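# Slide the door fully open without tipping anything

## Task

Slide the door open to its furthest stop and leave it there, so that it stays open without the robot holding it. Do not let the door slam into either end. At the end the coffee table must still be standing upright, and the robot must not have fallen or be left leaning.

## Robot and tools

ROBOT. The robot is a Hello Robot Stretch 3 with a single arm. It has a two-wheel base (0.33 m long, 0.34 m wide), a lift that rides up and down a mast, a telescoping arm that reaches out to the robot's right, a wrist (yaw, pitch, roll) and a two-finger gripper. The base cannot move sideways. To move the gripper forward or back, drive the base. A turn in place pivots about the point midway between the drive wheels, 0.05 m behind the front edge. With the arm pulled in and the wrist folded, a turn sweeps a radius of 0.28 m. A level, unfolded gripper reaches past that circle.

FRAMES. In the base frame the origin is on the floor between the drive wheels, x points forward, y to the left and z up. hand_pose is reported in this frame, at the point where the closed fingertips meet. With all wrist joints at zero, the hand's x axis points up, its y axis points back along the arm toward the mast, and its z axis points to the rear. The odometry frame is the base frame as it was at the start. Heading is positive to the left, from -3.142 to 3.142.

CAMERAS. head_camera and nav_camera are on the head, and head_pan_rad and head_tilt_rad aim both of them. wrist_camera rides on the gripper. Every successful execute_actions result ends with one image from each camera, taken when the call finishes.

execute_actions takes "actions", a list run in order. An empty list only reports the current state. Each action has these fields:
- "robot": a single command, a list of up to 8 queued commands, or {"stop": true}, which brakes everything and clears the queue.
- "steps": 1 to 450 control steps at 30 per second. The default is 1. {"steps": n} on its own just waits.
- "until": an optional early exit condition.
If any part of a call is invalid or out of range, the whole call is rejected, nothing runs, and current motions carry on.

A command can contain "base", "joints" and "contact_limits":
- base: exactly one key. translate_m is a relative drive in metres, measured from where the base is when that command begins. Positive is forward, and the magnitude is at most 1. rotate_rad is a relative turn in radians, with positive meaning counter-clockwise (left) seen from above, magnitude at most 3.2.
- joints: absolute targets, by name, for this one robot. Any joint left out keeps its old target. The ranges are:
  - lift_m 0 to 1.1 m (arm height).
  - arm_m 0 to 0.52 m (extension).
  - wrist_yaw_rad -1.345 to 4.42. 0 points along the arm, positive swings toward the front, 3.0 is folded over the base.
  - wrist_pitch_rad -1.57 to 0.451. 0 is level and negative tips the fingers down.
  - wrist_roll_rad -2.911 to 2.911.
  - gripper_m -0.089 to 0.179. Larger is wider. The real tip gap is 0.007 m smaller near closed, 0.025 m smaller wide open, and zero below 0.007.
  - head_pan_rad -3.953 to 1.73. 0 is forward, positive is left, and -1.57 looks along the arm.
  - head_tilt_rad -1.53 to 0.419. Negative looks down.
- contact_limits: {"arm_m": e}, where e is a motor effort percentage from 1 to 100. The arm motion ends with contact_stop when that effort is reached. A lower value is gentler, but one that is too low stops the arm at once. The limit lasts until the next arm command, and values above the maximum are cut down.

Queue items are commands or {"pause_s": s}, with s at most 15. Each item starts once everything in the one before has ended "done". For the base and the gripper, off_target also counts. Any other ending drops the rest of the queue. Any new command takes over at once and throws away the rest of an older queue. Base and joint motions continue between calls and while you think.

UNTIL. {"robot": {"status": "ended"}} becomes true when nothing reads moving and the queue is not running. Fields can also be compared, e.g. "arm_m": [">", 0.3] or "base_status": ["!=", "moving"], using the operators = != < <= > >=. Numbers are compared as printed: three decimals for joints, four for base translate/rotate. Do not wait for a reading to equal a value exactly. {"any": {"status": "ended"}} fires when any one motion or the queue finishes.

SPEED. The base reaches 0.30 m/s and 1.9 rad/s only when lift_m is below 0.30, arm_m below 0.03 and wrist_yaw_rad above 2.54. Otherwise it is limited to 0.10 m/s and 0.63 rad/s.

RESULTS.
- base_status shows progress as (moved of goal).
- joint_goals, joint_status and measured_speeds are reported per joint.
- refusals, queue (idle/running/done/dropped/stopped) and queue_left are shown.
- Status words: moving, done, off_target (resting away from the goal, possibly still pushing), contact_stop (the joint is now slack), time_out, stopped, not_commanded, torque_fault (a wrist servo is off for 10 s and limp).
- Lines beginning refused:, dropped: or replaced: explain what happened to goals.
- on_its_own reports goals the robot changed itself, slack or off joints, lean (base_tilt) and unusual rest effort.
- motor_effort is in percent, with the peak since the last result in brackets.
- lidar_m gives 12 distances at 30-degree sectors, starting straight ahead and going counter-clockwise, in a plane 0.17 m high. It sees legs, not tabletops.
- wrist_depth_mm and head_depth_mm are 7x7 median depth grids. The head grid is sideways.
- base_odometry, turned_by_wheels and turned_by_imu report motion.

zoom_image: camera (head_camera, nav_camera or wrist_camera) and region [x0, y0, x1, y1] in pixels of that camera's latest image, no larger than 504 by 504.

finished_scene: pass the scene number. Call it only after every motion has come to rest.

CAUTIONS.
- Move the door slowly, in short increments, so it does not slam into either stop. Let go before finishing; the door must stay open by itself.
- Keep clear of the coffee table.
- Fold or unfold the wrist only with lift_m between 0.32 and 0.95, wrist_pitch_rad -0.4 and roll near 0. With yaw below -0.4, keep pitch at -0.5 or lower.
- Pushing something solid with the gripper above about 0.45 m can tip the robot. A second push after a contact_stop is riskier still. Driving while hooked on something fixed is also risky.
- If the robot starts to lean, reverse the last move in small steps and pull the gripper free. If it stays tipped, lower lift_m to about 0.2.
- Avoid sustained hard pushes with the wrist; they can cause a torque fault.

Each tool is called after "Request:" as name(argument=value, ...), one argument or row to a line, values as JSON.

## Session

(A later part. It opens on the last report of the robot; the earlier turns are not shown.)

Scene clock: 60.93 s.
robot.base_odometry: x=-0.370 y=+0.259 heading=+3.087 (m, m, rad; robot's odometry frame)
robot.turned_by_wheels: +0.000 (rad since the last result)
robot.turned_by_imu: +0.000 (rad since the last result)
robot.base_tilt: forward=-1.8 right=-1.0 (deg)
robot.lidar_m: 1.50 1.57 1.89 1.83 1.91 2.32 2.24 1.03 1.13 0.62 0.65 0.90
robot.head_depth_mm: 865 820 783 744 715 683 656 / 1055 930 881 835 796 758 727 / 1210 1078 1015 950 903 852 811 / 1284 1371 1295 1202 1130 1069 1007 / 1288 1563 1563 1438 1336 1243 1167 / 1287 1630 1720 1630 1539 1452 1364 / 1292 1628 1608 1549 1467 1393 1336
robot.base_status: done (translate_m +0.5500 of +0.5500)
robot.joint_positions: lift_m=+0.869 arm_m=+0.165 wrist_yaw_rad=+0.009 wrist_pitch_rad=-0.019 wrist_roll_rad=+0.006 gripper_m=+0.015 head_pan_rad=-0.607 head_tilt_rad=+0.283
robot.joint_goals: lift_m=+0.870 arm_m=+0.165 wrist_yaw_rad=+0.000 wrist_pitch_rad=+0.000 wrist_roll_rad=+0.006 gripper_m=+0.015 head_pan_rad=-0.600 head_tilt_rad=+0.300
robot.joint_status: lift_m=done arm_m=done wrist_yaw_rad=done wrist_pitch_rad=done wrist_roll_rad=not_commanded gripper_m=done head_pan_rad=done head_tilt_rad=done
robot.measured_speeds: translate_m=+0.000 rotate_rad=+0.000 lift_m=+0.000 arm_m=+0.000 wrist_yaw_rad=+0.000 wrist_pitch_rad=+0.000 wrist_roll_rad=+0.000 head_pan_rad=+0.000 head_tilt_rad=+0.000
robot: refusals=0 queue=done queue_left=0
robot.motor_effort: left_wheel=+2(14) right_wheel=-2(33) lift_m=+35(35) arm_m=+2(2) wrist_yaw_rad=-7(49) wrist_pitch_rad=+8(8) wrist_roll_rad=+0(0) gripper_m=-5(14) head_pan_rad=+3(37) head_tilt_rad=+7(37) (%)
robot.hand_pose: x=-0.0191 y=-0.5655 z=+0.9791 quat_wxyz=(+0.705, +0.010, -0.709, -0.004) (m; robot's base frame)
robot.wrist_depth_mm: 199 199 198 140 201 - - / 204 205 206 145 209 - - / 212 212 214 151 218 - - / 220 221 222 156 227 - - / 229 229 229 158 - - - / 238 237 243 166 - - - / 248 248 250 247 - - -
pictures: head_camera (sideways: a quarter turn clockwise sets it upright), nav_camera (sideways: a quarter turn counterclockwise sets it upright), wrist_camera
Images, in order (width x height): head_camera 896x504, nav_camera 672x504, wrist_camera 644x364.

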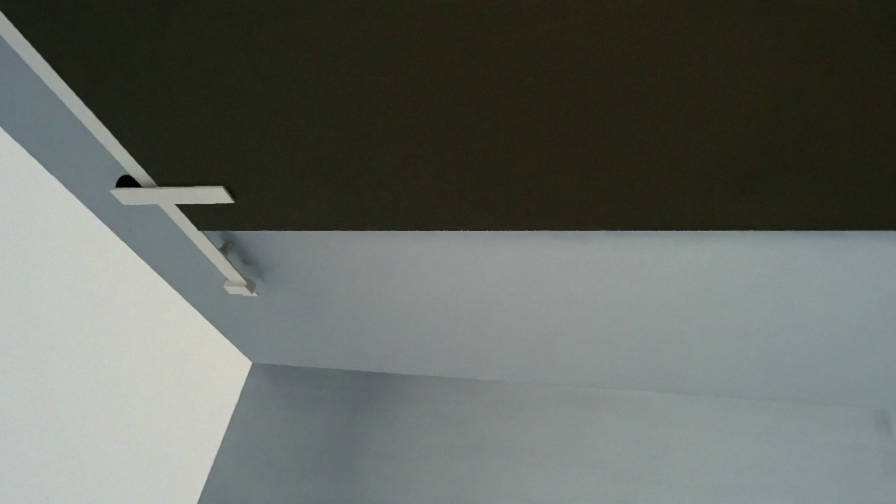

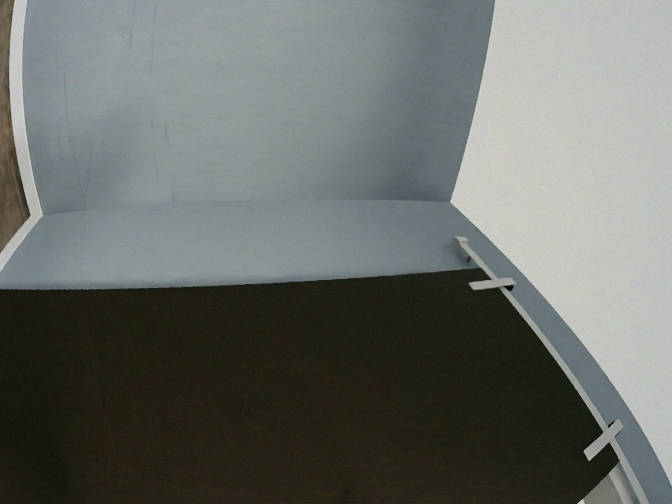

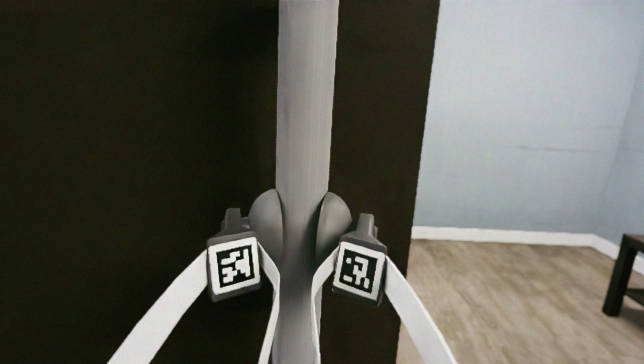

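Request:
execute_actions(
  actions=[
    {"robot":{"base":{"translate_m":0.13},"joints":{"arm_m":0.175}},"steps":75,"until":{"robot":{"wrist_yaw_rad":["<",-0.1]}}},
    {"robot":{"stop":true},"steps":5},
  ],
)

Request:
execute_actions(
  actions=[
    {"robot":{"base":{"translate_m":0.04}},"steps":75,"until":{"robot":{"status":"ended"}}},
  ],
)

Scene clock: 66.47 s.
robot.base_odometry: x=-0.499 y=+0.266 heading=+3.087 (m, m, rad; robot's odometry frame)
robot.turned_by_wheels: +0.000 (rad since the last result)
robot.turned_by_imu: +0.000 (rad since the last result)
robot.base_tilt: forward=-1.9 right=-2.7 (deg)
robot.lidar_m: 1.38 1.43 1.89 1.83 1.91 2.45 2.37 1.13 2.60 0.63 0.65 0.91
robot.head_depth_mm: 871 823 786 750 716 688 663 / 1061 934 886 841 801 759 729 / 1211 1081 1019 951 904 855 812 / 1279 1390 1298 1214 1130 1066 1012 / 1281 1577 1558 1445 1331 1246 1158 / 1287 1628 1587 1502 1433 1352 1284 / 1286 1531 1464 1401 1336 1276 1223
robot.base_status: moving (translate_m +0.1300 of +0.1300)
robot.joint_positions: lift_m=+0.869 arm_m=+0.175 wrist_yaw_rad=-0.011 wrist_pitch_rad=-0.020 wrist_roll_rad=+0.006 gripper_m=+0.015 head_pan_rad=-0.607 head_tilt_rad=+0.283
robot.joint_goals: lift_m=+0.870 arm_m=+0.175 wrist_yaw_rad=+0.000 wrist_pitch_rad=+0.000 wrist_roll_rad=+0.006 gripper_m=+0.015 head_pan_rad=-0.600 head_tilt_rad=+0.300
robot.joint_status: lift_m=done arm_m=moving wrist_yaw_rad=done wrist_pitch_rad=done wrist_roll_rad=not_commanded gripper_m=done head_pan_rad=done head_tilt_rad=done
robot.measured_speeds: translate_m=+0.000 rotate_rad=+0.000 lift_m=+0.000 arm_m=+0.000 wrist_yaw_rad=-0.030 wrist_pitch_rad=+0.000 wrist_roll_rad=+0.000 head_pan_rad=+0.000 head_tilt_rad=+0.000
robot: refusals=0 queue=stopped queue_left=0
robot.motor_effort: left_wheel=-2(14) right_wheel=+7(34) lift_m=+35(35) arm_m=+2(4) wrist_yaw_rad=+10(54) wrist_pitch_rad=+8(9) wrist_roll_rad=+0(0) gripper_m=-5(16) head_pan_rad=+4(3) head_tilt_rad=+7(7) (%)
robot.hand_pose: x=-0.0243 y=-0.5755 z=+0.9787 quat_wxyz=(+0.705, +0.003, -0.709, -0.011) (m; robot's base frame)
robot.wrist_depth_mm: 190 190 192 133 197 - - / 196 197 198 138 204 - - / 203 204 206 144 212 - - / 212 212 214 150 222 - - / 219 221 221 152 - - - / 229 228 235 159 - - - / 238 239 242 171 248 - -
pictures: head_camera (sideways: a quarter turn clockwise sets it upright), nav_camera (sideways: a quarter turn counterclockwise sets it upright), wrist_camera
Images, in order (width x height): head_camera 896x504, nav_camera 672x504, wrist_camera 644x364.

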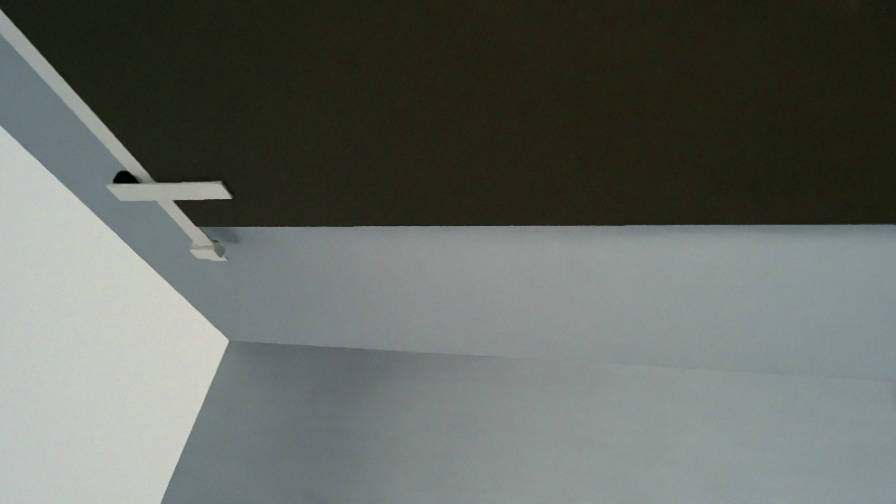

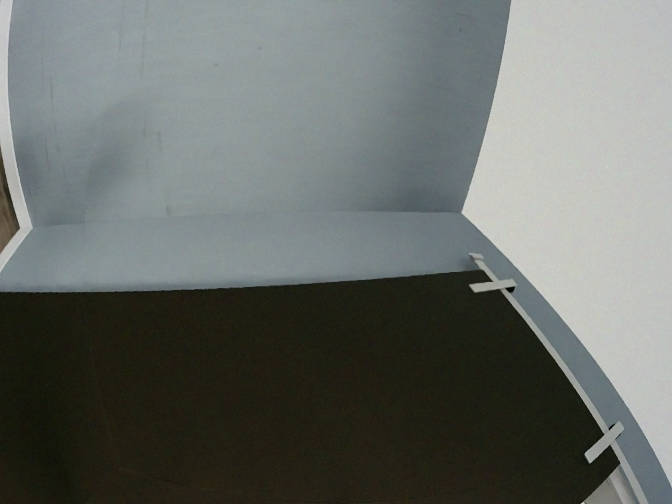

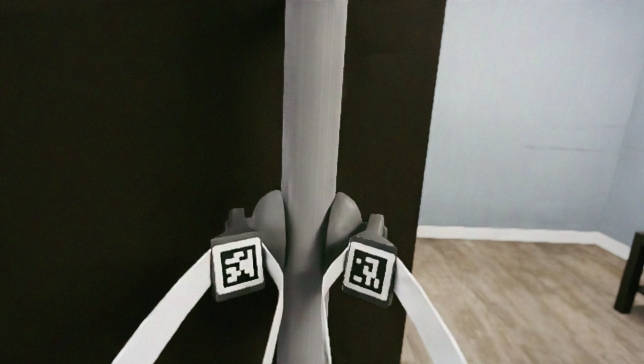

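Scene clock: 68.80 s.
robot.base_odometry: x=-0.539 y=+0.268 heading=+3.087 (m, m, rad; robot's odometry frame)
robot.turned_by_wheels: +0.000 (rad since the last result)
robot.turned_by_imu: +0.001 (rad since the last result)
robot.base_tilt: forward=-1.8 right=-1.1 (deg)
robot.lidar_m: 1.34 1.39 1.89 1.83 1.91 2.49 2.41 1.16 2.63 0.63 0.66 0.91
robot.head_depth_mm: 868 825 784 753 717 688 663 / 1057 934 883 840 802 760 730 / 1213 1085 1016 953 904 857 812 / 1281 1396 1301 1218 1141 1071 1011 / 1289 1574 1580 1444 1340 1247 1165 / 1281 1557 1535 1461 1377 1314 1256 / 1285 1494 1433 1366 1306 1235 1192
robot.base_status: done (translate_m +0.0400 of +0.0400)
robot.joint_positions: lift_m=+0.869 arm_m=+0.175 wrist_yaw_rad=+0.002 wrist_pitch_rad=-0.020 wrist_roll_rad=+0.006 gripper_m=+0.015 head_pan_rad=-0.607 head_tilt_rad=+0.283
robot.joint_goals: lift_m=+0.870 arm_m=+0.175 wrist_yaw_rad=+0.000 wrist_pitch_rad=+0.000 wrist_roll_rad=+0.006 gripper_m=+0.015 head_pan_rad=-0.600 head_tilt_rad=+0.300
robot.joint_status: lift_m=done arm_m=stopped wrist_yaw_rad=done wrist_pitch_rad=done wrist_roll_rad=not_commanded gripper_m=done head_pan_rad=done head_tilt_rad=done
robot.measured_speeds: translate_m=+0.000 rotate_rad=+0.000 lift_m=+0.000 arm_m=+0.000 wrist_yaw_rad=+0.000 wrist_pitch_rad=+0.000 wrist_roll_rad=+0.000 head_pan_rad=+0.000 head_tilt_rad=+0.000
robot: refusals=0 queue=done queue_left=0
robot.motor_effort: left_wheel=+0(15) right_wheel=+1(26) lift_m=+35(35) arm_m=+2(1) wrist_yaw_rad=-1(37) wrist_pitch_rad=+9(9) wrist_roll_rad=+0(1) gripper_m=-5(11) head_pan_rad=+2(3) head_tilt_rad=+7(7) (%)
robot.hand_pose: x=-0.0210 y=-0.5755 z=+0.9787 quat_wxyz=(+0.705, +0.008, -0.709, -0.007) (m; robot's base frame)
robot.wrist_depth_mm: 191 191 192 134 195 - - / 199 198 199 138 203 - - / 205 205 206 143 210 - - / 213 212 214 148 220 - - / 221 221 221 152 269 - - / 230 228 236 160 284 - - / 240 239 243 204 247 - -
pictures: head_camera (sideways: a quarter turn clockwise sets it upright), nav_camera (sideways: a quarter turn counterclockwise sets it upright), wrist_camera
Images, in order (width x height): head_camera 896x504, nav_camera 672x504, wrist_camera 644x364.

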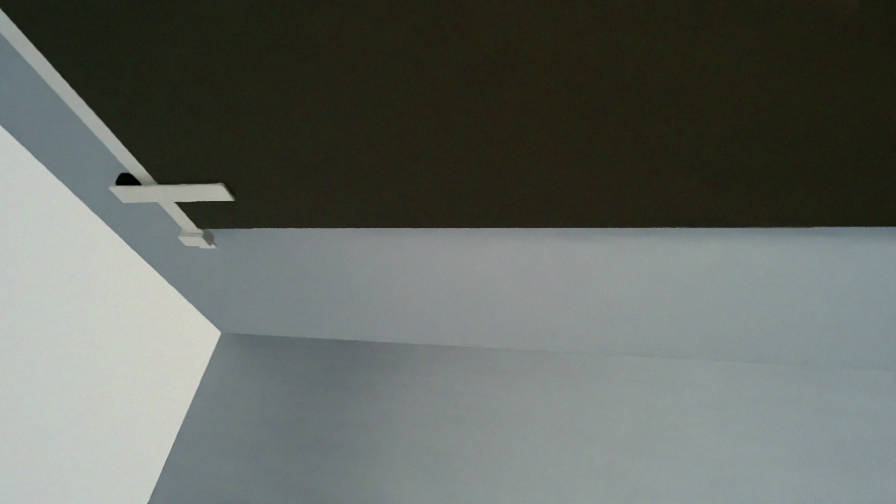

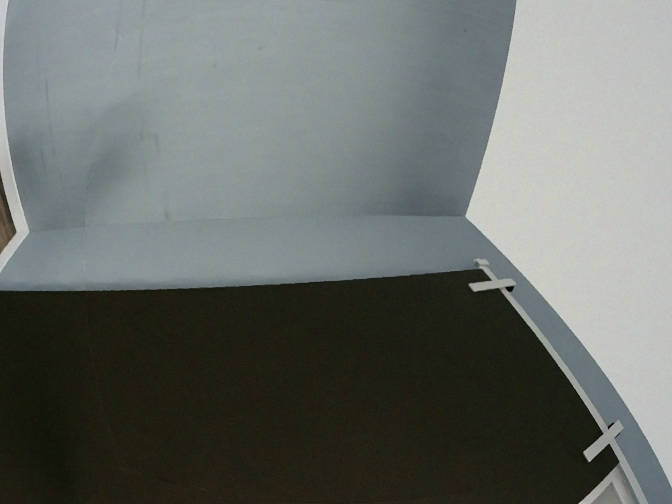

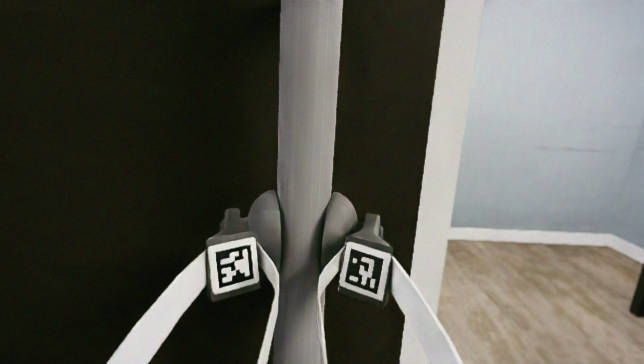

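Request:
execute_actions(
  actions=[
    {"robot":{"base":{"translate_m":0.03}},"steps":75,"until":{"robot":{"status":"ended"}}},
  ],
)

Scene clock: 71.57 s.
robot.base_odometry: x=-0.569 y=+0.270 heading=+3.087 (m, m, rad; robot's odometry frame)
robot.turned_by_wheels: +0.000 (rad since the last result)
robot.turned_by_imu: +0.001 (rad since the last result)
robot.base_tilt: forward=-1.7 right=-1.1 (deg)
robot.lidar_m: 1.31 1.36 1.88 1.83 1.91 2.53 2.44 1.19 2.65 0.63 0.65 0.90
robot.head_depth_mm: 871 825 787 749 715 689 661 / 1056 937 885 841 800 763 731 / 1205 1083 1019 958 900 857 814 / 1276 1405 1301 1220 1142 1066 1012 / 1283 1553 1553 1444 1341 1249 1164 / 1295 1545 1509 1422 1340 1287 1218 / 1283 1466 1400 1330 1270 1213 1155
robot.base_status: done (translate_m +0.0300 of +0.0300)
robot.joint_positions: lift_m=+0.869 arm_m=+0.175 wrist_yaw_rad=+0.018 wrist_pitch_rad=-0.020 wrist_roll_rad=+0.006 gripper_m=+0.015 head_pan_rad=-0.607 head_tilt_rad=+0.283
robot.joint_goals: lift_m=+0.870 arm_m=+0.175 wrist_yaw_rad=+0.000 wrist_pitch_rad=+0.000 wrist_roll_rad=+0.006 gripper_m=+0.015 head_pan_rad=-0.600 head_tilt_rad=+0.300
robot.joint_status: lift_m=done arm_m=stopped wrist_yaw_rad=done wrist_pitch_rad=done wrist_roll_rad=not_commanded gripper_m=done head_pan_rad=done head_tilt_rad=done
robot.measured_speeds: translate_m=+0.000 rotate_rad=+0.000 lift_m=+0.000 arm_m=+0.000 wrist_yaw_rad=+0.000 wrist_pitch_rad=+0.000 wrist_roll_rad=+0.000 head_pan_rad=+0.000 head_tilt_rad=+0.000
robot: refusals=0 queue=done queue_left=0
robot.on_its_own: wrist_yaw_rad is at rest, and its effort (-15) is outside its rest range (-12 to +12)
robot.motor_effort: left_wheel=+2(12) right_wheel=-4(22) lift_m=+35(35) arm_m=+2(2) wrist_yaw_rad=-15(34) wrist_pitch_rad=+9(8) wrist_roll_rad=+0(0) gripper_m=-7(9) head_pan_rad=+3(3) head_tilt_rad=+7(7) (%)
robot.hand_pose: x=-0.0169 y=-0.5754 z=+0.9787 quat_wxyz=(+0.705, +0.014, -0.709, -0.001) (m; robot's base frame)
robot.wrist_depth_mm: 193 193 193 132 194 233 - / 200 199 200 138 202 245 - / 207 208 206 144 210 256 - / 214 216 215 149 218 - - / 223 222 221 151 268 - - / 231 233 236 159 282 - - / 241 243 242 238 248 - -
pictures: head_camera (sideways: a quarter turn clockwise sets it upright), nav_camera (sideways: a quarter turn counterclockwise sets it upright), wrist_camera
Images, in order (width x height): head_camera 896x504, nav_camera 672x504, wrist_camera 644x364.

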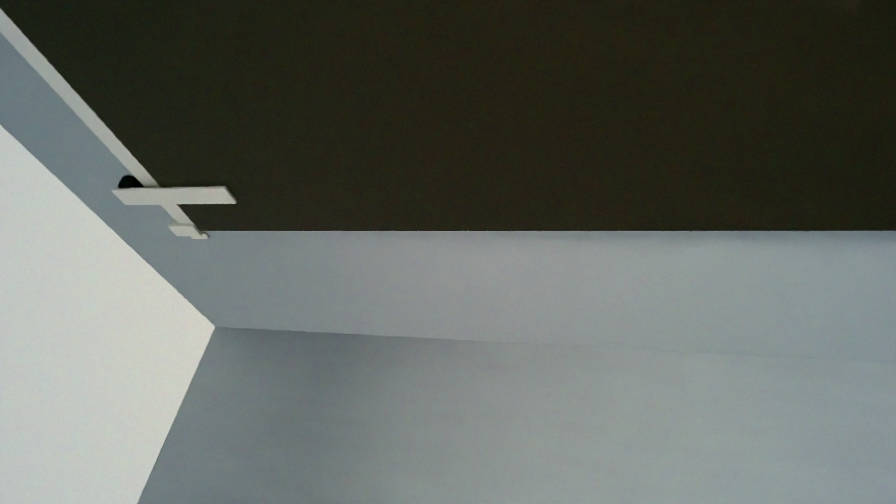

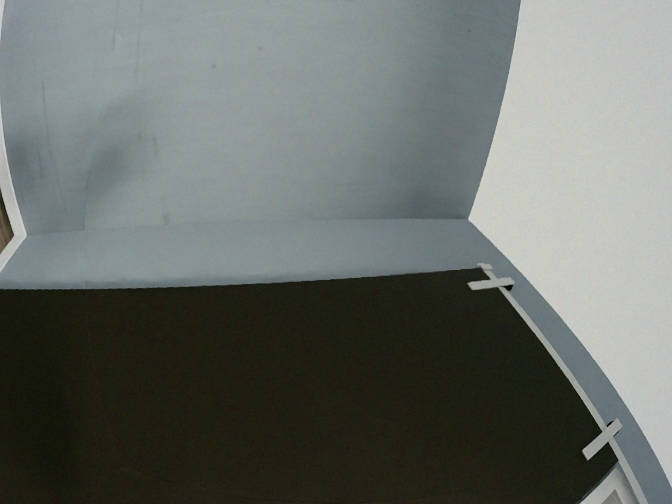

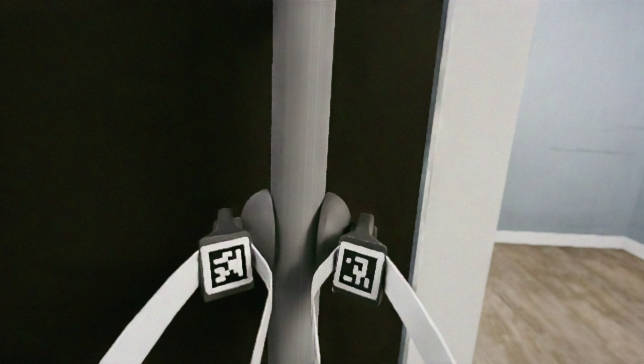

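Request:
execute_actions(
  actions=[
    {"robot":{"base":{"translate_m":0.035}},"steps":75,"until":{"robot":{"status":"ended"}}},
  ],
)

Scene clock: 74.73 s.
robot.base_odometry: x=-0.604 y=+0.272 heading=+3.087 (m, m, rad; robot's odometry frame)
robot.turned_by_wheels: +0.000 (rad since the last result)
robot.turned_by_imu: +0.000 (rad since the last result)
robot.base_tilt: forward=-1.8 right=-1.1 (deg)
robot.lidar_m: 1.27 1.33 1.83 1.83 1.90 2.54 2.48 1.22 0.70 0.63 0.65 0.91
robot.head_depth_mm: 870 826 781 751 717 686 662 / 1057 938 886 842 801 765 732 / 1212 1092 1014 953 902 858 814 / 1285 1404 1294 1218 1133 1074 1010 / 1276 1569 1519 1416 1334 1249 1168 / 1281 1497 1456 1377 1311 1251 1198 / 1283 1450 1355 1287 1237 1176 1131
robot.base_status: done (translate_m +0.0350 of +0.0350)
robot.joint_positions: lift_m=+0.869 arm_m=+0.175 wrist_yaw_rad=+0.018 wrist_pitch_rad=-0.020 wrist_roll_rad=+0.006 gripper_m=+0.015 head_pan_rad=-0.607 head_tilt_rad=+0.283
robot.joint_goals: lift_m=+0.870 arm_m=+0.175 wrist_yaw_rad=+0.000 wrist_pitch_rad=+0.000 wrist_roll_rad=+0.006 gripper_m=+0.015 head_pan_rad=-0.600 head_tilt_rad=+0.300
robot.joint_status: lift_m=done arm_m=stopped wrist_yaw_rad=done wrist_pitch_rad=done wrist_roll_rad=not_commanded gripper_m=done head_pan_rad=done head_tilt_rad=done
robot.measured_speeds: translate_m=+0.000 rotate_rad=+0.000 lift_m=+0.000 arm_m=+0.000 wrist_yaw_rad=+0.000 wrist_pitch_rad=+0.000 wrist_roll_rad=+0.000 head_pan_rad=+0.000 head_tilt_rad=+0.000
robot: refusals=0 queue=done queue_left=0
robot.on_its_own: wrist_yaw_rad is at rest, and its effort (-15) is outside its rest range (-12 to +12)
robot.motor_effort: left_wheel=+2(13) right_wheel=-5(22) lift_m=+35(35) arm_m=+2(2) wrist_yaw_rad=-15(34) wrist_pitch_rad=+9(9) wrist_roll_rad=+0(0) gripper_m=-7(9) head_pan_rad=+3(3) head_tilt_rad=+7(7) (%)
robot.hand_pose: x=-0.0168 y=-0.5754 z=+0.9787 quat_wxyz=(+0.705, +0.014, -0.709, -0.001) (m; robot's base frame)
robot.wrist_depth_mm: 193 192 194 133 194 240 - / 200 200 200 138 201 246 - / 207 208 208 144 210 254 - / 215 215 215 149 219 262 - / 224 223 221 151 284 275 - / 232 232 236 159 293 287 - / 242 243 241 240 246 300 -
pictures: head_camera (sideways: a quarter turn clockwise sets it upright), nav_camera (sideways: a quarter turn counterclockwise sets it upright), wrist_camera
Images, in order (width x height): head_camera 896x504, nav_camera 672x504, wrist_camera 644x364.

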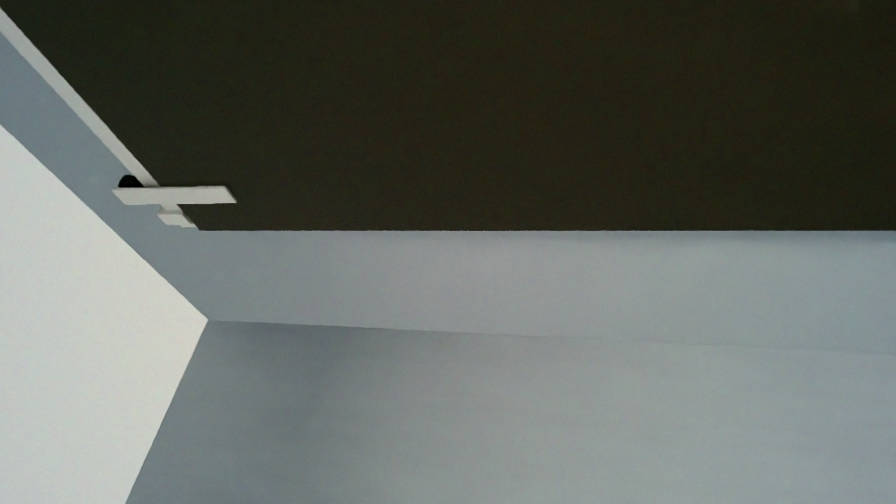

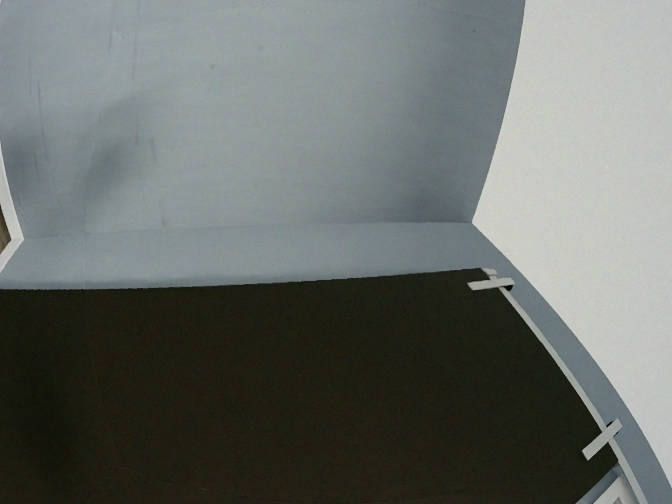

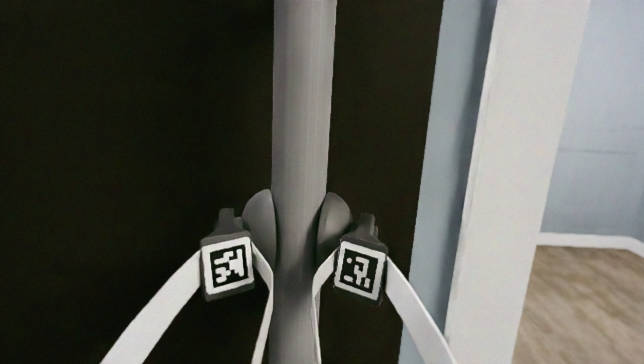

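Request:
execute_actions(
  actions=[
    {"robot":{"base":{"translate_m":0.03}},"steps":75,"until":{"robot":{"status":"ended"}}},
  ],
)

Scene clock: 78.60 s.
robot.base_odometry: x=-0.634 y=+0.273 heading=+3.087 (m, m, rad; robot's odometry frame)
robot.turned_by_wheels: +0.000 (rad since the last result)
robot.turned_by_imu: +0.000 (rad since the last result)
robot.base_tilt: forward=-1.8 right=-1.1 (deg)
robot.lidar_m: 1.25 1.30 1.79 1.83 1.90 2.57 2.51 1.24 0.70 0.63 0.65 0.91
robot.head_depth_mm: 874 824 784 750 716 689 662 / 1058 935 887 837 800 765 732 / 1204 1088 1014 961 905 857 818 / 1291 1404 1302 1217 1137 1075 1011 / 1285 1568 1516 1414 1320 1245 1167 / 1287 1494 1432 1355 1283 1218 1162 / 1282 1401 1329 1263 1201 1148 1098
robot.base_status: done (translate_m +0.0300 of +0.0300)
robot.joint_positions: lift_m=+0.869 arm_m=+0.175 wrist_yaw_rad=+0.010 wrist_pitch_rad=-0.020 wrist_roll_rad=+0.006 gripper_m=+0.015 head_pan_rad=-0.607 head_tilt_rad=+0.283
robot.joint_goals: lift_m=+0.870 arm_m=+0.175 wrist_yaw_rad=+0.000 wrist_pitch_rad=+0.000 wrist_roll_rad=+0.006 gripper_m=+0.015 head_pan_rad=-0.600 head_tilt_rad=+0.300
robot.joint_status: lift_m=done arm_m=stopped wrist_yaw_rad=done wrist_pitch_rad=done wrist_roll_rad=not_commanded gripper_m=done head_pan_rad=done head_tilt_rad=done
robot.measured_speeds: translate_m=+0.000 rotate_rad=+0.000 lift_m=+0.000 arm_m=+0.000 wrist_yaw_rad=+0.000 wrist_pitch_rad=+0.000 wrist_roll_rad=+0.000 head_pan_rad=+0.000 head_tilt_rad=+0.000
robot: refusals=0 queue=done queue_left=0
robot.motor_effort: left_wheel=+0(11) right_wheel=+0(20) lift_m=+35(35) arm_m=+2(2) wrist_yaw_rad=-8(31) wrist_pitch_rad=+8(9) wrist_roll_rad=+1(0) gripper_m=-5(9) head_pan_rad=+3(3) head_tilt_rad=+7(7) (%)
robot.hand_pose: x=-0.0189 y=-0.5755 z=+0.9787 quat_wxyz=(+0.705, +0.011, -0.709, -0.004) (m; robot's base frame)
robot.wrist_depth_mm: 193 194 193 133 195 248 238 / 198 200 200 138 202 259 250 / 206 208 208 144 210 263 - / 213 214 214 150 220 267 - / 223 224 223 152 282 279 - / 230 231 235 159 294 288 - / 241 240 243 239 250 300 -
pictures: head_camera (sideways: a quarter turn clockwise sets it upright), nav_camera (sideways: a quarter turn counterclockwise sets it upright), wrist_camera
Images, in order (width x height): head_camera 896x504, nav_camera 672x504, wrist_camera 644x364.

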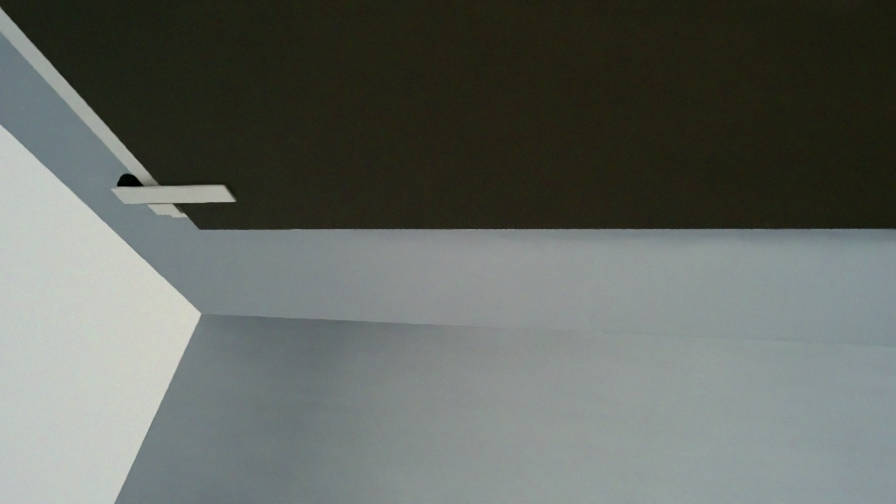

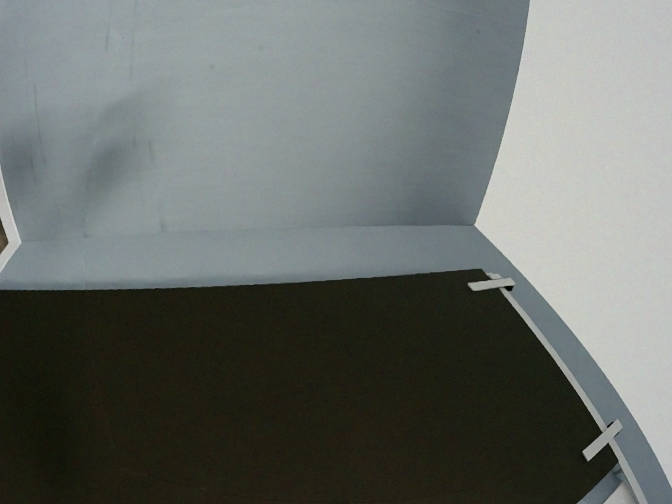

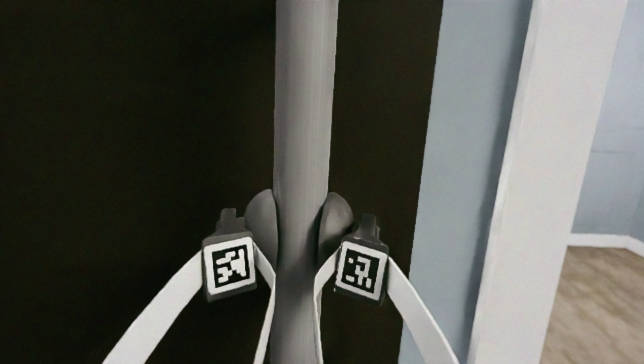

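Request:
execute_actions(
  actions=[
    {"robot":{"base":{"translate_m":0.02}},"steps":75,"until":{"robot":{"status":"ended"}}},
  ],
)

Scene clock: 82.00 s.
robot.base_odometry: x=-0.654 y=+0.274 heading=+3.086 (m, m, rad; robot's odometry frame)
robot.turned_by_wheels: +0.000 (rad since the last result)
robot.turned_by_imu: +0.000 (rad since the last result)
robot.base_tilt: forward=-1.7 right=-1.1 (deg)
robot.lidar_m: 1.22 1.28 1.77 1.83 1.90 2.59 2.52 1.26 0.70 0.63 0.65 0.91
robot.head_depth_mm: 871 824 789 749 720 690 662 / 1056 936 885 845 799 765 728 / 1207 1084 1015 956 902 861 815 / 1288 1403 1307 1217 1142 1072 1012 / 1281 1551 1479 1398 1306 1243 1163 / 1285 1474 1402 1334 1262 1196 1147 / 1289 1376 1310 1238 1183 1128 1081
robot.base_status: done (translate_m +0.0200 of +0.0200)
robot.joint_positions: lift_m=+0.869 arm_m=+0.175 wrist_yaw_rad=-0.013 wrist_pitch_rad=-0.020 wrist_roll_rad=+0.006 gripper_m=+0.015 head_pan_rad=-0.607 head_tilt_rad=+0.284
robot.joint_goals: lift_m=+0.870 arm_m=+0.175 wrist_yaw_rad=+0.000 wrist_pitch_rad=+0.000 wrist_roll_rad=+0.006 gripper_m=+0.015 head_pan_rad=-0.600 head_tilt_rad=+0.300
robot.joint_status: lift_m=done arm_m=stopped wrist_yaw_rad=done wrist_pitch_rad=done wrist_roll_rad=not_commanded gripper_m=done head_pan_rad=done head_tilt_rad=done
robot.measured_speeds: translate_m=+0.000 rotate_rad=+0.000 lift_m=+0.000 arm_m=+0.000 wrist_yaw_rad=+0.000 wrist_pitch_rad=+0.000 wrist_roll_rad=+0.000 head_pan_rad=+0.000 head_tilt_rad=+0.000
robot: refusals=0 queue=done queue_left=0
robot.motor_effort: left_wheel=-4(10) right_wheel=+9(16) lift_m=+35(35) arm_m=+2(2) wrist_yaw_rad=+11(23) wrist_pitch_rad=+9(9) wrist_roll_rad=+0(0) gripper_m=-7(8) head_pan_rad=+3(4) head_tilt_rad=+7(6) (%)
robot.hand_pose: x=-0.0247 y=-0.5755 z=+0.9787 quat_wxyz=(+0.705, +0.003, -0.709, -0.012) (m; robot's base frame)
robot.wrist_depth_mm: 189 191 193 134 198 252 243 / 196 198 199 138 204 258 253 / 202 204 206 146 212 271 264 / 211 212 213 150 221 276 - / 218 221 221 152 285 287 - / 227 227 236 159 300 294 - / 237 238 241 171 248 306 -
pictures: head_camera (sideways: a quarter turn clockwise sets it upright), nav_camera (sideways: a quarter turn counterclockwise sets it upright), wrist_camera
Images, in order (width x height): head_camera 896x504, nav_camera 672x504, wrist_camera 644x364.

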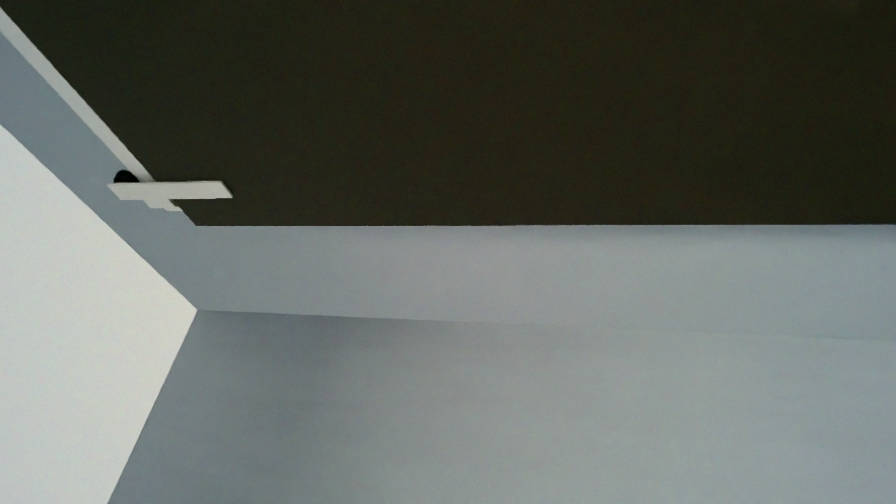

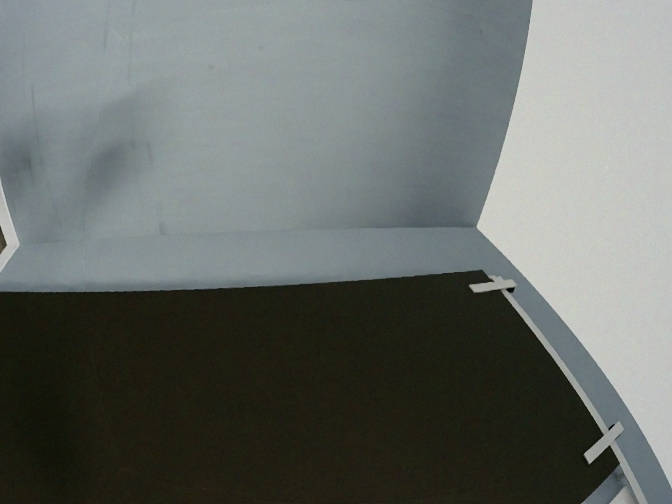

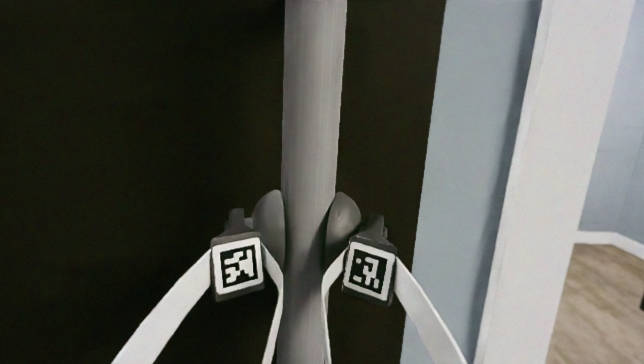

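Probably at the stop; confirm with a small push, then release.

Request:
execute_actions(
  actions=[
    {"robot":{"base":{"translate_m":0.012}},"steps":75,"until":{"robot":{"status":"ended"}}},
  ],
)

Request:
execute_actions(
  actions=[
    {"robot":{"joints":{"gripper_m":0.12}},"steps":75,"until":{"robot":{"status":"ended"}}},
  ],
)

Scene clock: 85.77 s.
robot.base_odometry: x=-0.666 y=+0.275 heading=+3.086 (m, m, rad; robot's odometry frame)
robot.turned_by_wheels: +0.000 (rad since the last result)
robot.turned_by_imu: +0.000 (rad since the last result)
robot.base_tilt: forward=-1.8 right=-1.1 (deg)
robot.lidar_m: 1.21 1.26 1.75 1.82 1.90 2.60 2.54 1.27 0.70 0.63 0.65 0.90
robot.head_depth_mm: 872 824 787 749 717 686 661 / 1057 937 881 840 801 765 732 / 1213 1084 1016 956 903 860 814 / 1284 1388 1300 1211 1135 1067 1015 / 1282 1560 1481 1388 1302 1227 1156 / 1292 1459 1396 1317 1251 1197 1135 / 1282 1377 1303 1237 1177 1121 1074
robot.base_status: done (translate_m +0.0120 of +0.0120)
robot.joint_positions: lift_m=+0.869 arm_m=+0.175 wrist_yaw_rad=-0.037 wrist_pitch_rad=-0.020 wrist_roll_rad=+0.006 gripper_m=+0.015 head_pan_rad=-0.607 head_tilt_rad=+0.284
robot.joint_goals: lift_m=+0.870 arm_m=+0.175 wrist_yaw_rad=+0.000 wrist_pitch_rad=+0.000 wrist_roll_rad=+0.006 gripper_m=+0.015 head_pan_rad=-0.600 head_tilt_rad=+0.300
robot.joint_status: lift_m=done arm_m=stopped wrist_yaw_rad=done wrist_pitch_rad=done wrist_roll_rad=not_commanded gripper_m=done head_pan_rad=done head_tilt_rad=done
robot.measured_speeds: translate_m=+0.000 rotate_rad=+0.000 lift_m=+0.000 arm_m=+0.000 wrist_yaw_rad=+0.000 wrist_pitch_rad=+0.000 wrist_roll_rad=+0.000 head_pan_rad=+0.000 head_tilt_rad=+0.000
robot: refusals=0 queue=done queue_left=0
robot.on_its_own: right_wheel is at rest, and its effort (+21) is outside its rest range (-18 to +18); wrist_yaw_rad is at rest, and its effort (+31) is outside its rest range (-12 to +12)
robot.motor_effort: left_wheel=-10(12) right_wheel=+21(21) lift_m=+35(35) arm_m=+2(2) wrist_yaw_rad=+31(32) wrist_pitch_rad=+9(9) wrist_roll_rad=+0(0) gripper_m=-9(9) head_pan_rad=+3(3) head_tilt_rad=+7(7) (%)
robot.hand_pose: x=-0.0308 y=-0.5753 z=+0.9787 quat_wxyz=(+0.705, -0.006, -0.709, -0.020) (m; robot's base frame)
robot.wrist_depth_mm: 186 189 191 134 199 256 248 / 192 195 197 140 204 262 259 / 198 202 204 145 214 271 - / 205 209 212 149 222 281 - / 215 217 220 153 290 291 - / 223 225 232 161 303 302 - / 229 236 240 169 251 312 -
pictures: head_camera (sideways: a quarter turn clockwise sets it upright), nav_camera (sideways: a quarter turn counterclockwise sets it upright), wrist_camera
Images, in order (width x height): head_camera 896x504, nav_camera 672x504, wrist_camera 644x364.

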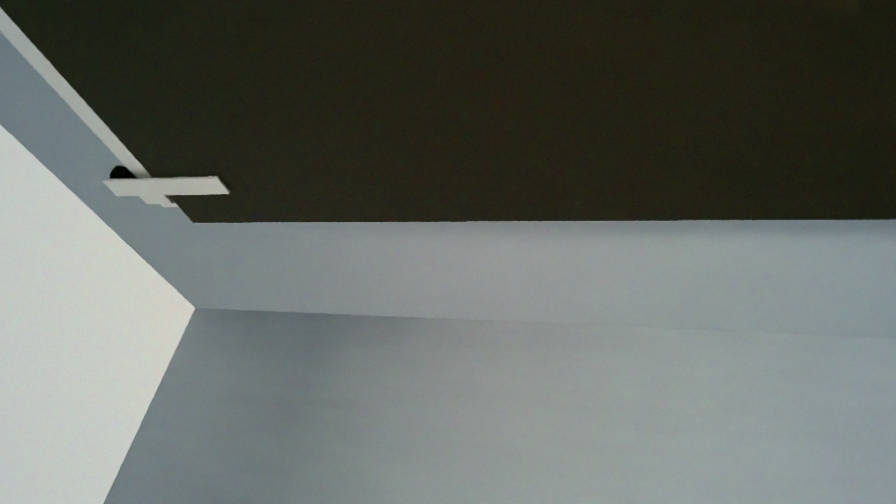

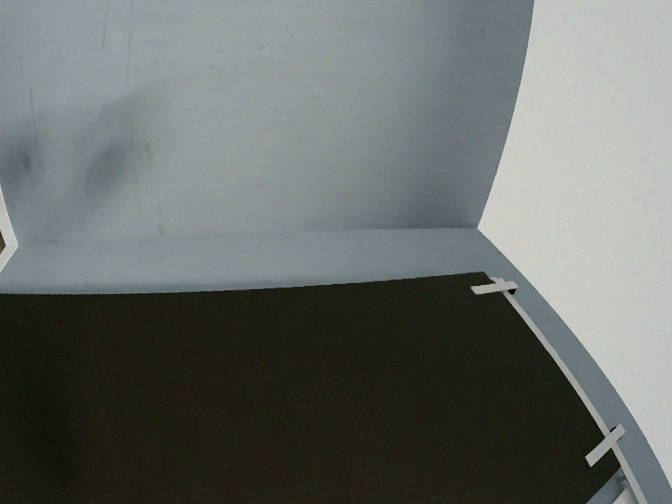

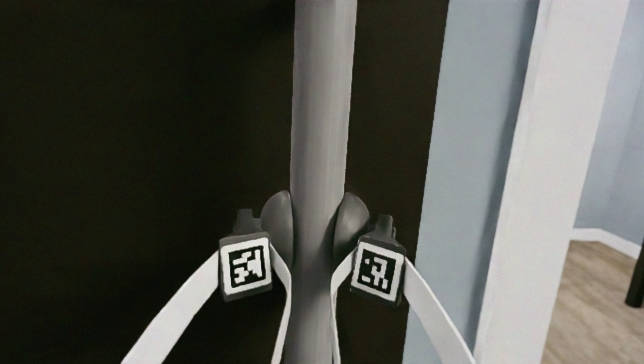

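Scene clock: 87.33 s.
robot.base_odometry: x=-0.666 y=+0.275 heading=+3.087 (m, m, rad; robot's odometry frame)
robot.turned_by_wheels: +0.001 (rad since the last result)
robot.turned_by_imu: +0.001 (rad since the last result)
robot.base_tilt: forward=-1.8 right=-1.1 (deg)
robot.lidar_m: 1.21 1.26 1.75 1.82 1.90 2.59 2.54 1.27 0.70 0.63 0.66 0.91
robot.head_depth_mm: 872 825 789 751 720 690 663 / 1058 941 885 840 803 766 733 / 1211 1089 1011 955 903 859 815 / 1277 1407 1303 1221 1137 1069 1012 / 1283 1549 1488 1384 1298 1229 1160 / 1292 1449 1393 1321 1258 1191 1135 / 1291 1366 1300 1230 1175 1120 1071
robot.base_status: done (translate_m +0.0120 of +0.0120)
robot.joint_positions: lift_m=+0.869 arm_m=+0.175 wrist_yaw_rad=-0.002 wrist_pitch_rad=-0.020 wrist_roll_rad=+0.006 gripper_m=+0.120 head_pan_rad=-0.607 head_tilt_rad=+0.284
robot.joint_goals: lift_m=+0.870 arm_m=+0.175 wrist_yaw_rad=+0.000 wrist_pitch_rad=+0.000 wrist_roll_rad=+0.006 gripper_m=+0.120 head_pan_rad=-0.600 head_tilt_rad=+0.300
robot.joint_status: lift_m=done arm_m=stopped wrist_yaw_rad=done wrist_pitch_rad=done wrist_roll_rad=not_commanded gripper_m=done head_pan_rad=done head_tilt_rad=done
robot.measured_speeds: translate_m=+0.000 rotate_rad=+0.000 lift_m=+0.000 arm_m=+0.000 wrist_yaw_rad=+0.000 wrist_pitch_rad=+0.000 wrist_roll_rad=+0.000 head_pan_rad=+0.000 head_tilt_rad=+0.000
robot: refusals=0 queue=done queue_left=0
robot.motor_effort: left_wheel=-2(10) right_wheel=+4(20) lift_m=+35(35) arm_m=+2(2) wrist_yaw_rad=+1(31) wrist_pitch_rad=+9(9) wrist_roll_rad=+1(0) gripper_m=+1(90) head_pan_rad=+3(3) head_tilt_rad=+7(7) (%)
robot.hand_pose: x=-0.0219 y=-0.5755 z=+0.9787 quat_wxyz=(+0.705, +0.007, -0.709, -0.008) (m; robot's base frame)
robot.wrist_depth_mm: 191 193 193 142 197 250 241 / 199 199 202 143 203 260 251 / 205 206 207 147 210 269 258 / 213 214 216 151 220 277 270 / 222 - 224 158 228 287 281 / 228 234 234 231 239 291 - / 243 243 243 174 250 312 -
pictures: head_camera (sideways: a quarter turn clockwise sets it upright), nav_camera (sideways: a quarter turn counterclockwise sets it upright), wrist_camera
Images, in order (width x height): head_camera 896x504, nav_camera 672x504, wrist_camera 644x364.

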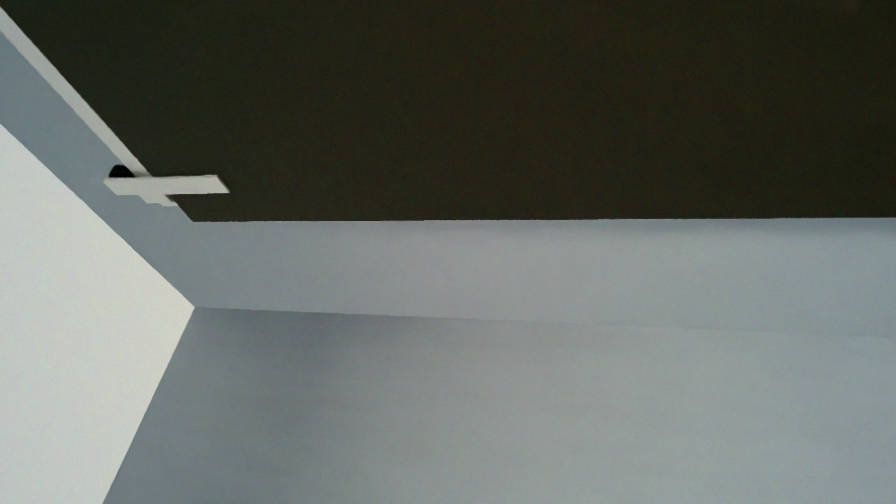

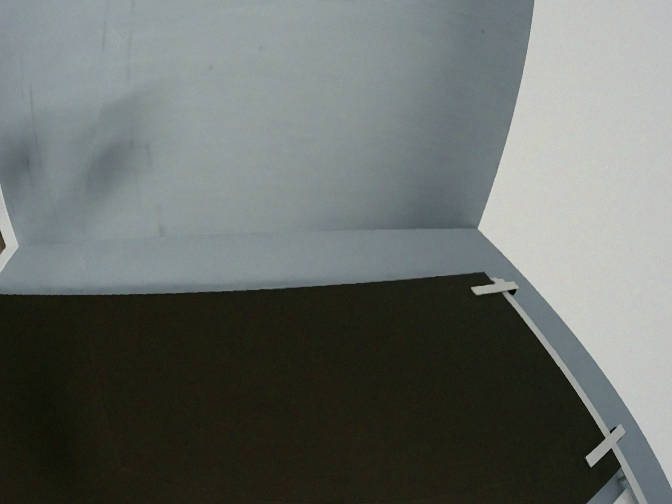

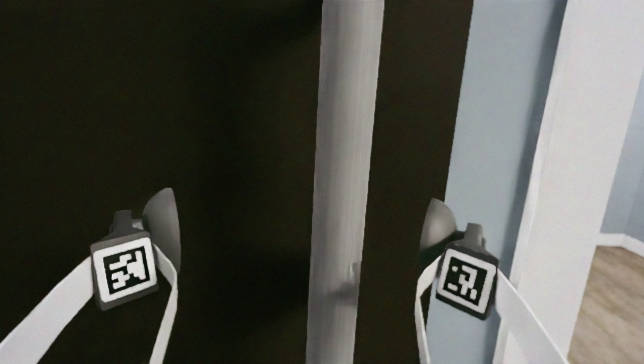

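Request:
execute_actions(
  actions=[
    {"robot":{"joints":{"arm_m":0.08}},"steps":75,"until":{"robot":{"status":"ended"}}},
  ],
)

Request:
finished_scene(
  scene=1,
)

Scene clock: 91.90 s.
robot.base_odometry: x=-0.666 y=+0.275 heading=+3.087 (m, m, rad; robot's odometry frame)
robot.turned_by_wheels: +0.000 (rad since the last result)
robot.turned_by_imu: +0.001 (rad since the last result)
robot.base_tilt: forward=-1.8 right=-1.1 (deg)
robot.lidar_m: 1.21 1.26 1.75 1.83 1.91 2.60 2.54 1.27 0.70 0.63 0.66 0.91
robot.head_depth_mm: 872 828 789 751 721 690 664 / 1060 942 890 843 802 766 735 / 1205 1088 1018 957 904 860 822 / 1281 1402 1305 1219 1134 1071 1018 / 1287 1546 1475 1376 1302 1225 1157 / 1290 1457 1397 1312 1249 1189 1137 / 1287 1368 1302 1235 1174 1117 1073
robot.base_status: done (translate_m +0.0120 of +0.0120)
robot.joint_positions: lift_m=+0.869 arm_m=+0.080 wrist_yaw_rad=-0.001 wrist_pitch_rad=-0.020 wrist_roll_rad=+0.006 gripper_m=+0.120 head_pan_rad=-0.607 head_tilt_rad=+0.284
robot.joint_goals: lift_m=+0.870 arm_m=+0.080 wrist_yaw_rad=+0.000 wrist_pitch_rad=+0.000 wrist_roll_rad=+0.006 gripper_m=+0.120 head_pan_rad=-0.600 head_tilt_rad=+0.300
robot.joint_status: lift_m=done arm_m=done wrist_yaw_rad=done wrist_pitch_rad=done wrist_roll_rad=not_commanded gripper_m=done head_pan_rad=done head_tilt_rad=done
robot.measured_speeds: translate_m=+0.000 rotate_rad=+0.000 lift_m=+0.000 arm_m=+0.000 wrist_yaw_rad=+0.000 wrist_pitch_rad=+0.000 wrist_roll_rad=+0.000 head_pan_rad=+0.000 head_tilt_rad=+0.000
robot: refusals=0 queue=done queue_left=0
robot.motor_effort: left_wheel=-2(2) right_wheel=+4(4) lift_m=+35(35) arm_m=-2(2) wrist_yaw_rad=+1(2) wrist_pitch_rad=+9(9) wrist_roll_rad=+0(0) gripper_m=+0(0) head_pan_rad=+3(3) head_tilt_rad=+7(7) (%)
robot.hand_pose: x=-0.0217 y=-0.4810 z=+0.9787 quat_wxyz=(+0.705, +0.007, -0.709, -0.008) (m; robot's base frame)
robot.wrist_depth_mm: 279 280 281 279 286 332 - / 289 288 291 288 298 341 - / 297 299 301 300 356 351 - / 306 310 314 312 369 363 - / 321 - 324 321 388 382 - / 333 337 339 336 399 - - / 351 349 353 355 423 412 -
pictures: head_camera (sideways: a quarter turn clockwise sets it upright), nav_camera (sideways: a quarter turn counterclockwise sets it upright), wrist_camera
Images, in order (width x height): head_camera 896x504, nav_camera 672x504, wrist_camera 644x364.

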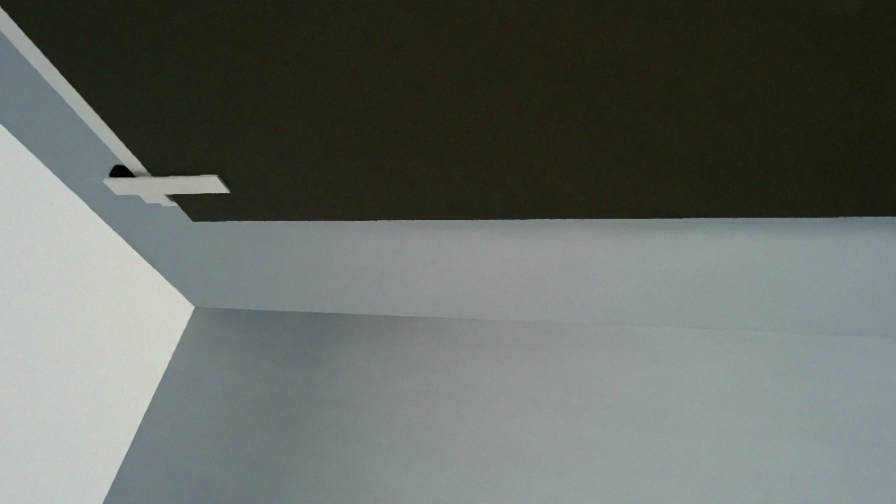

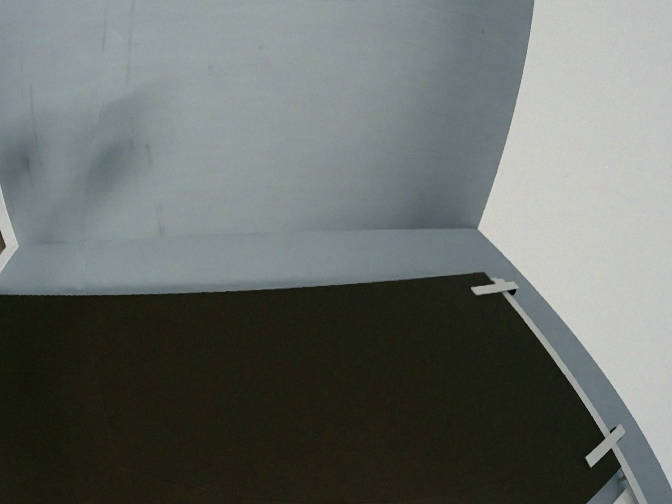

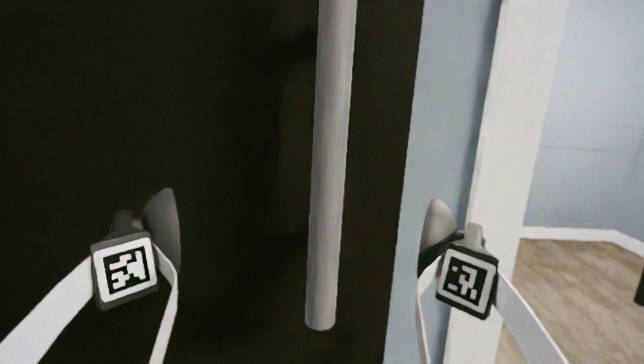

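The scene is finished: the task was done.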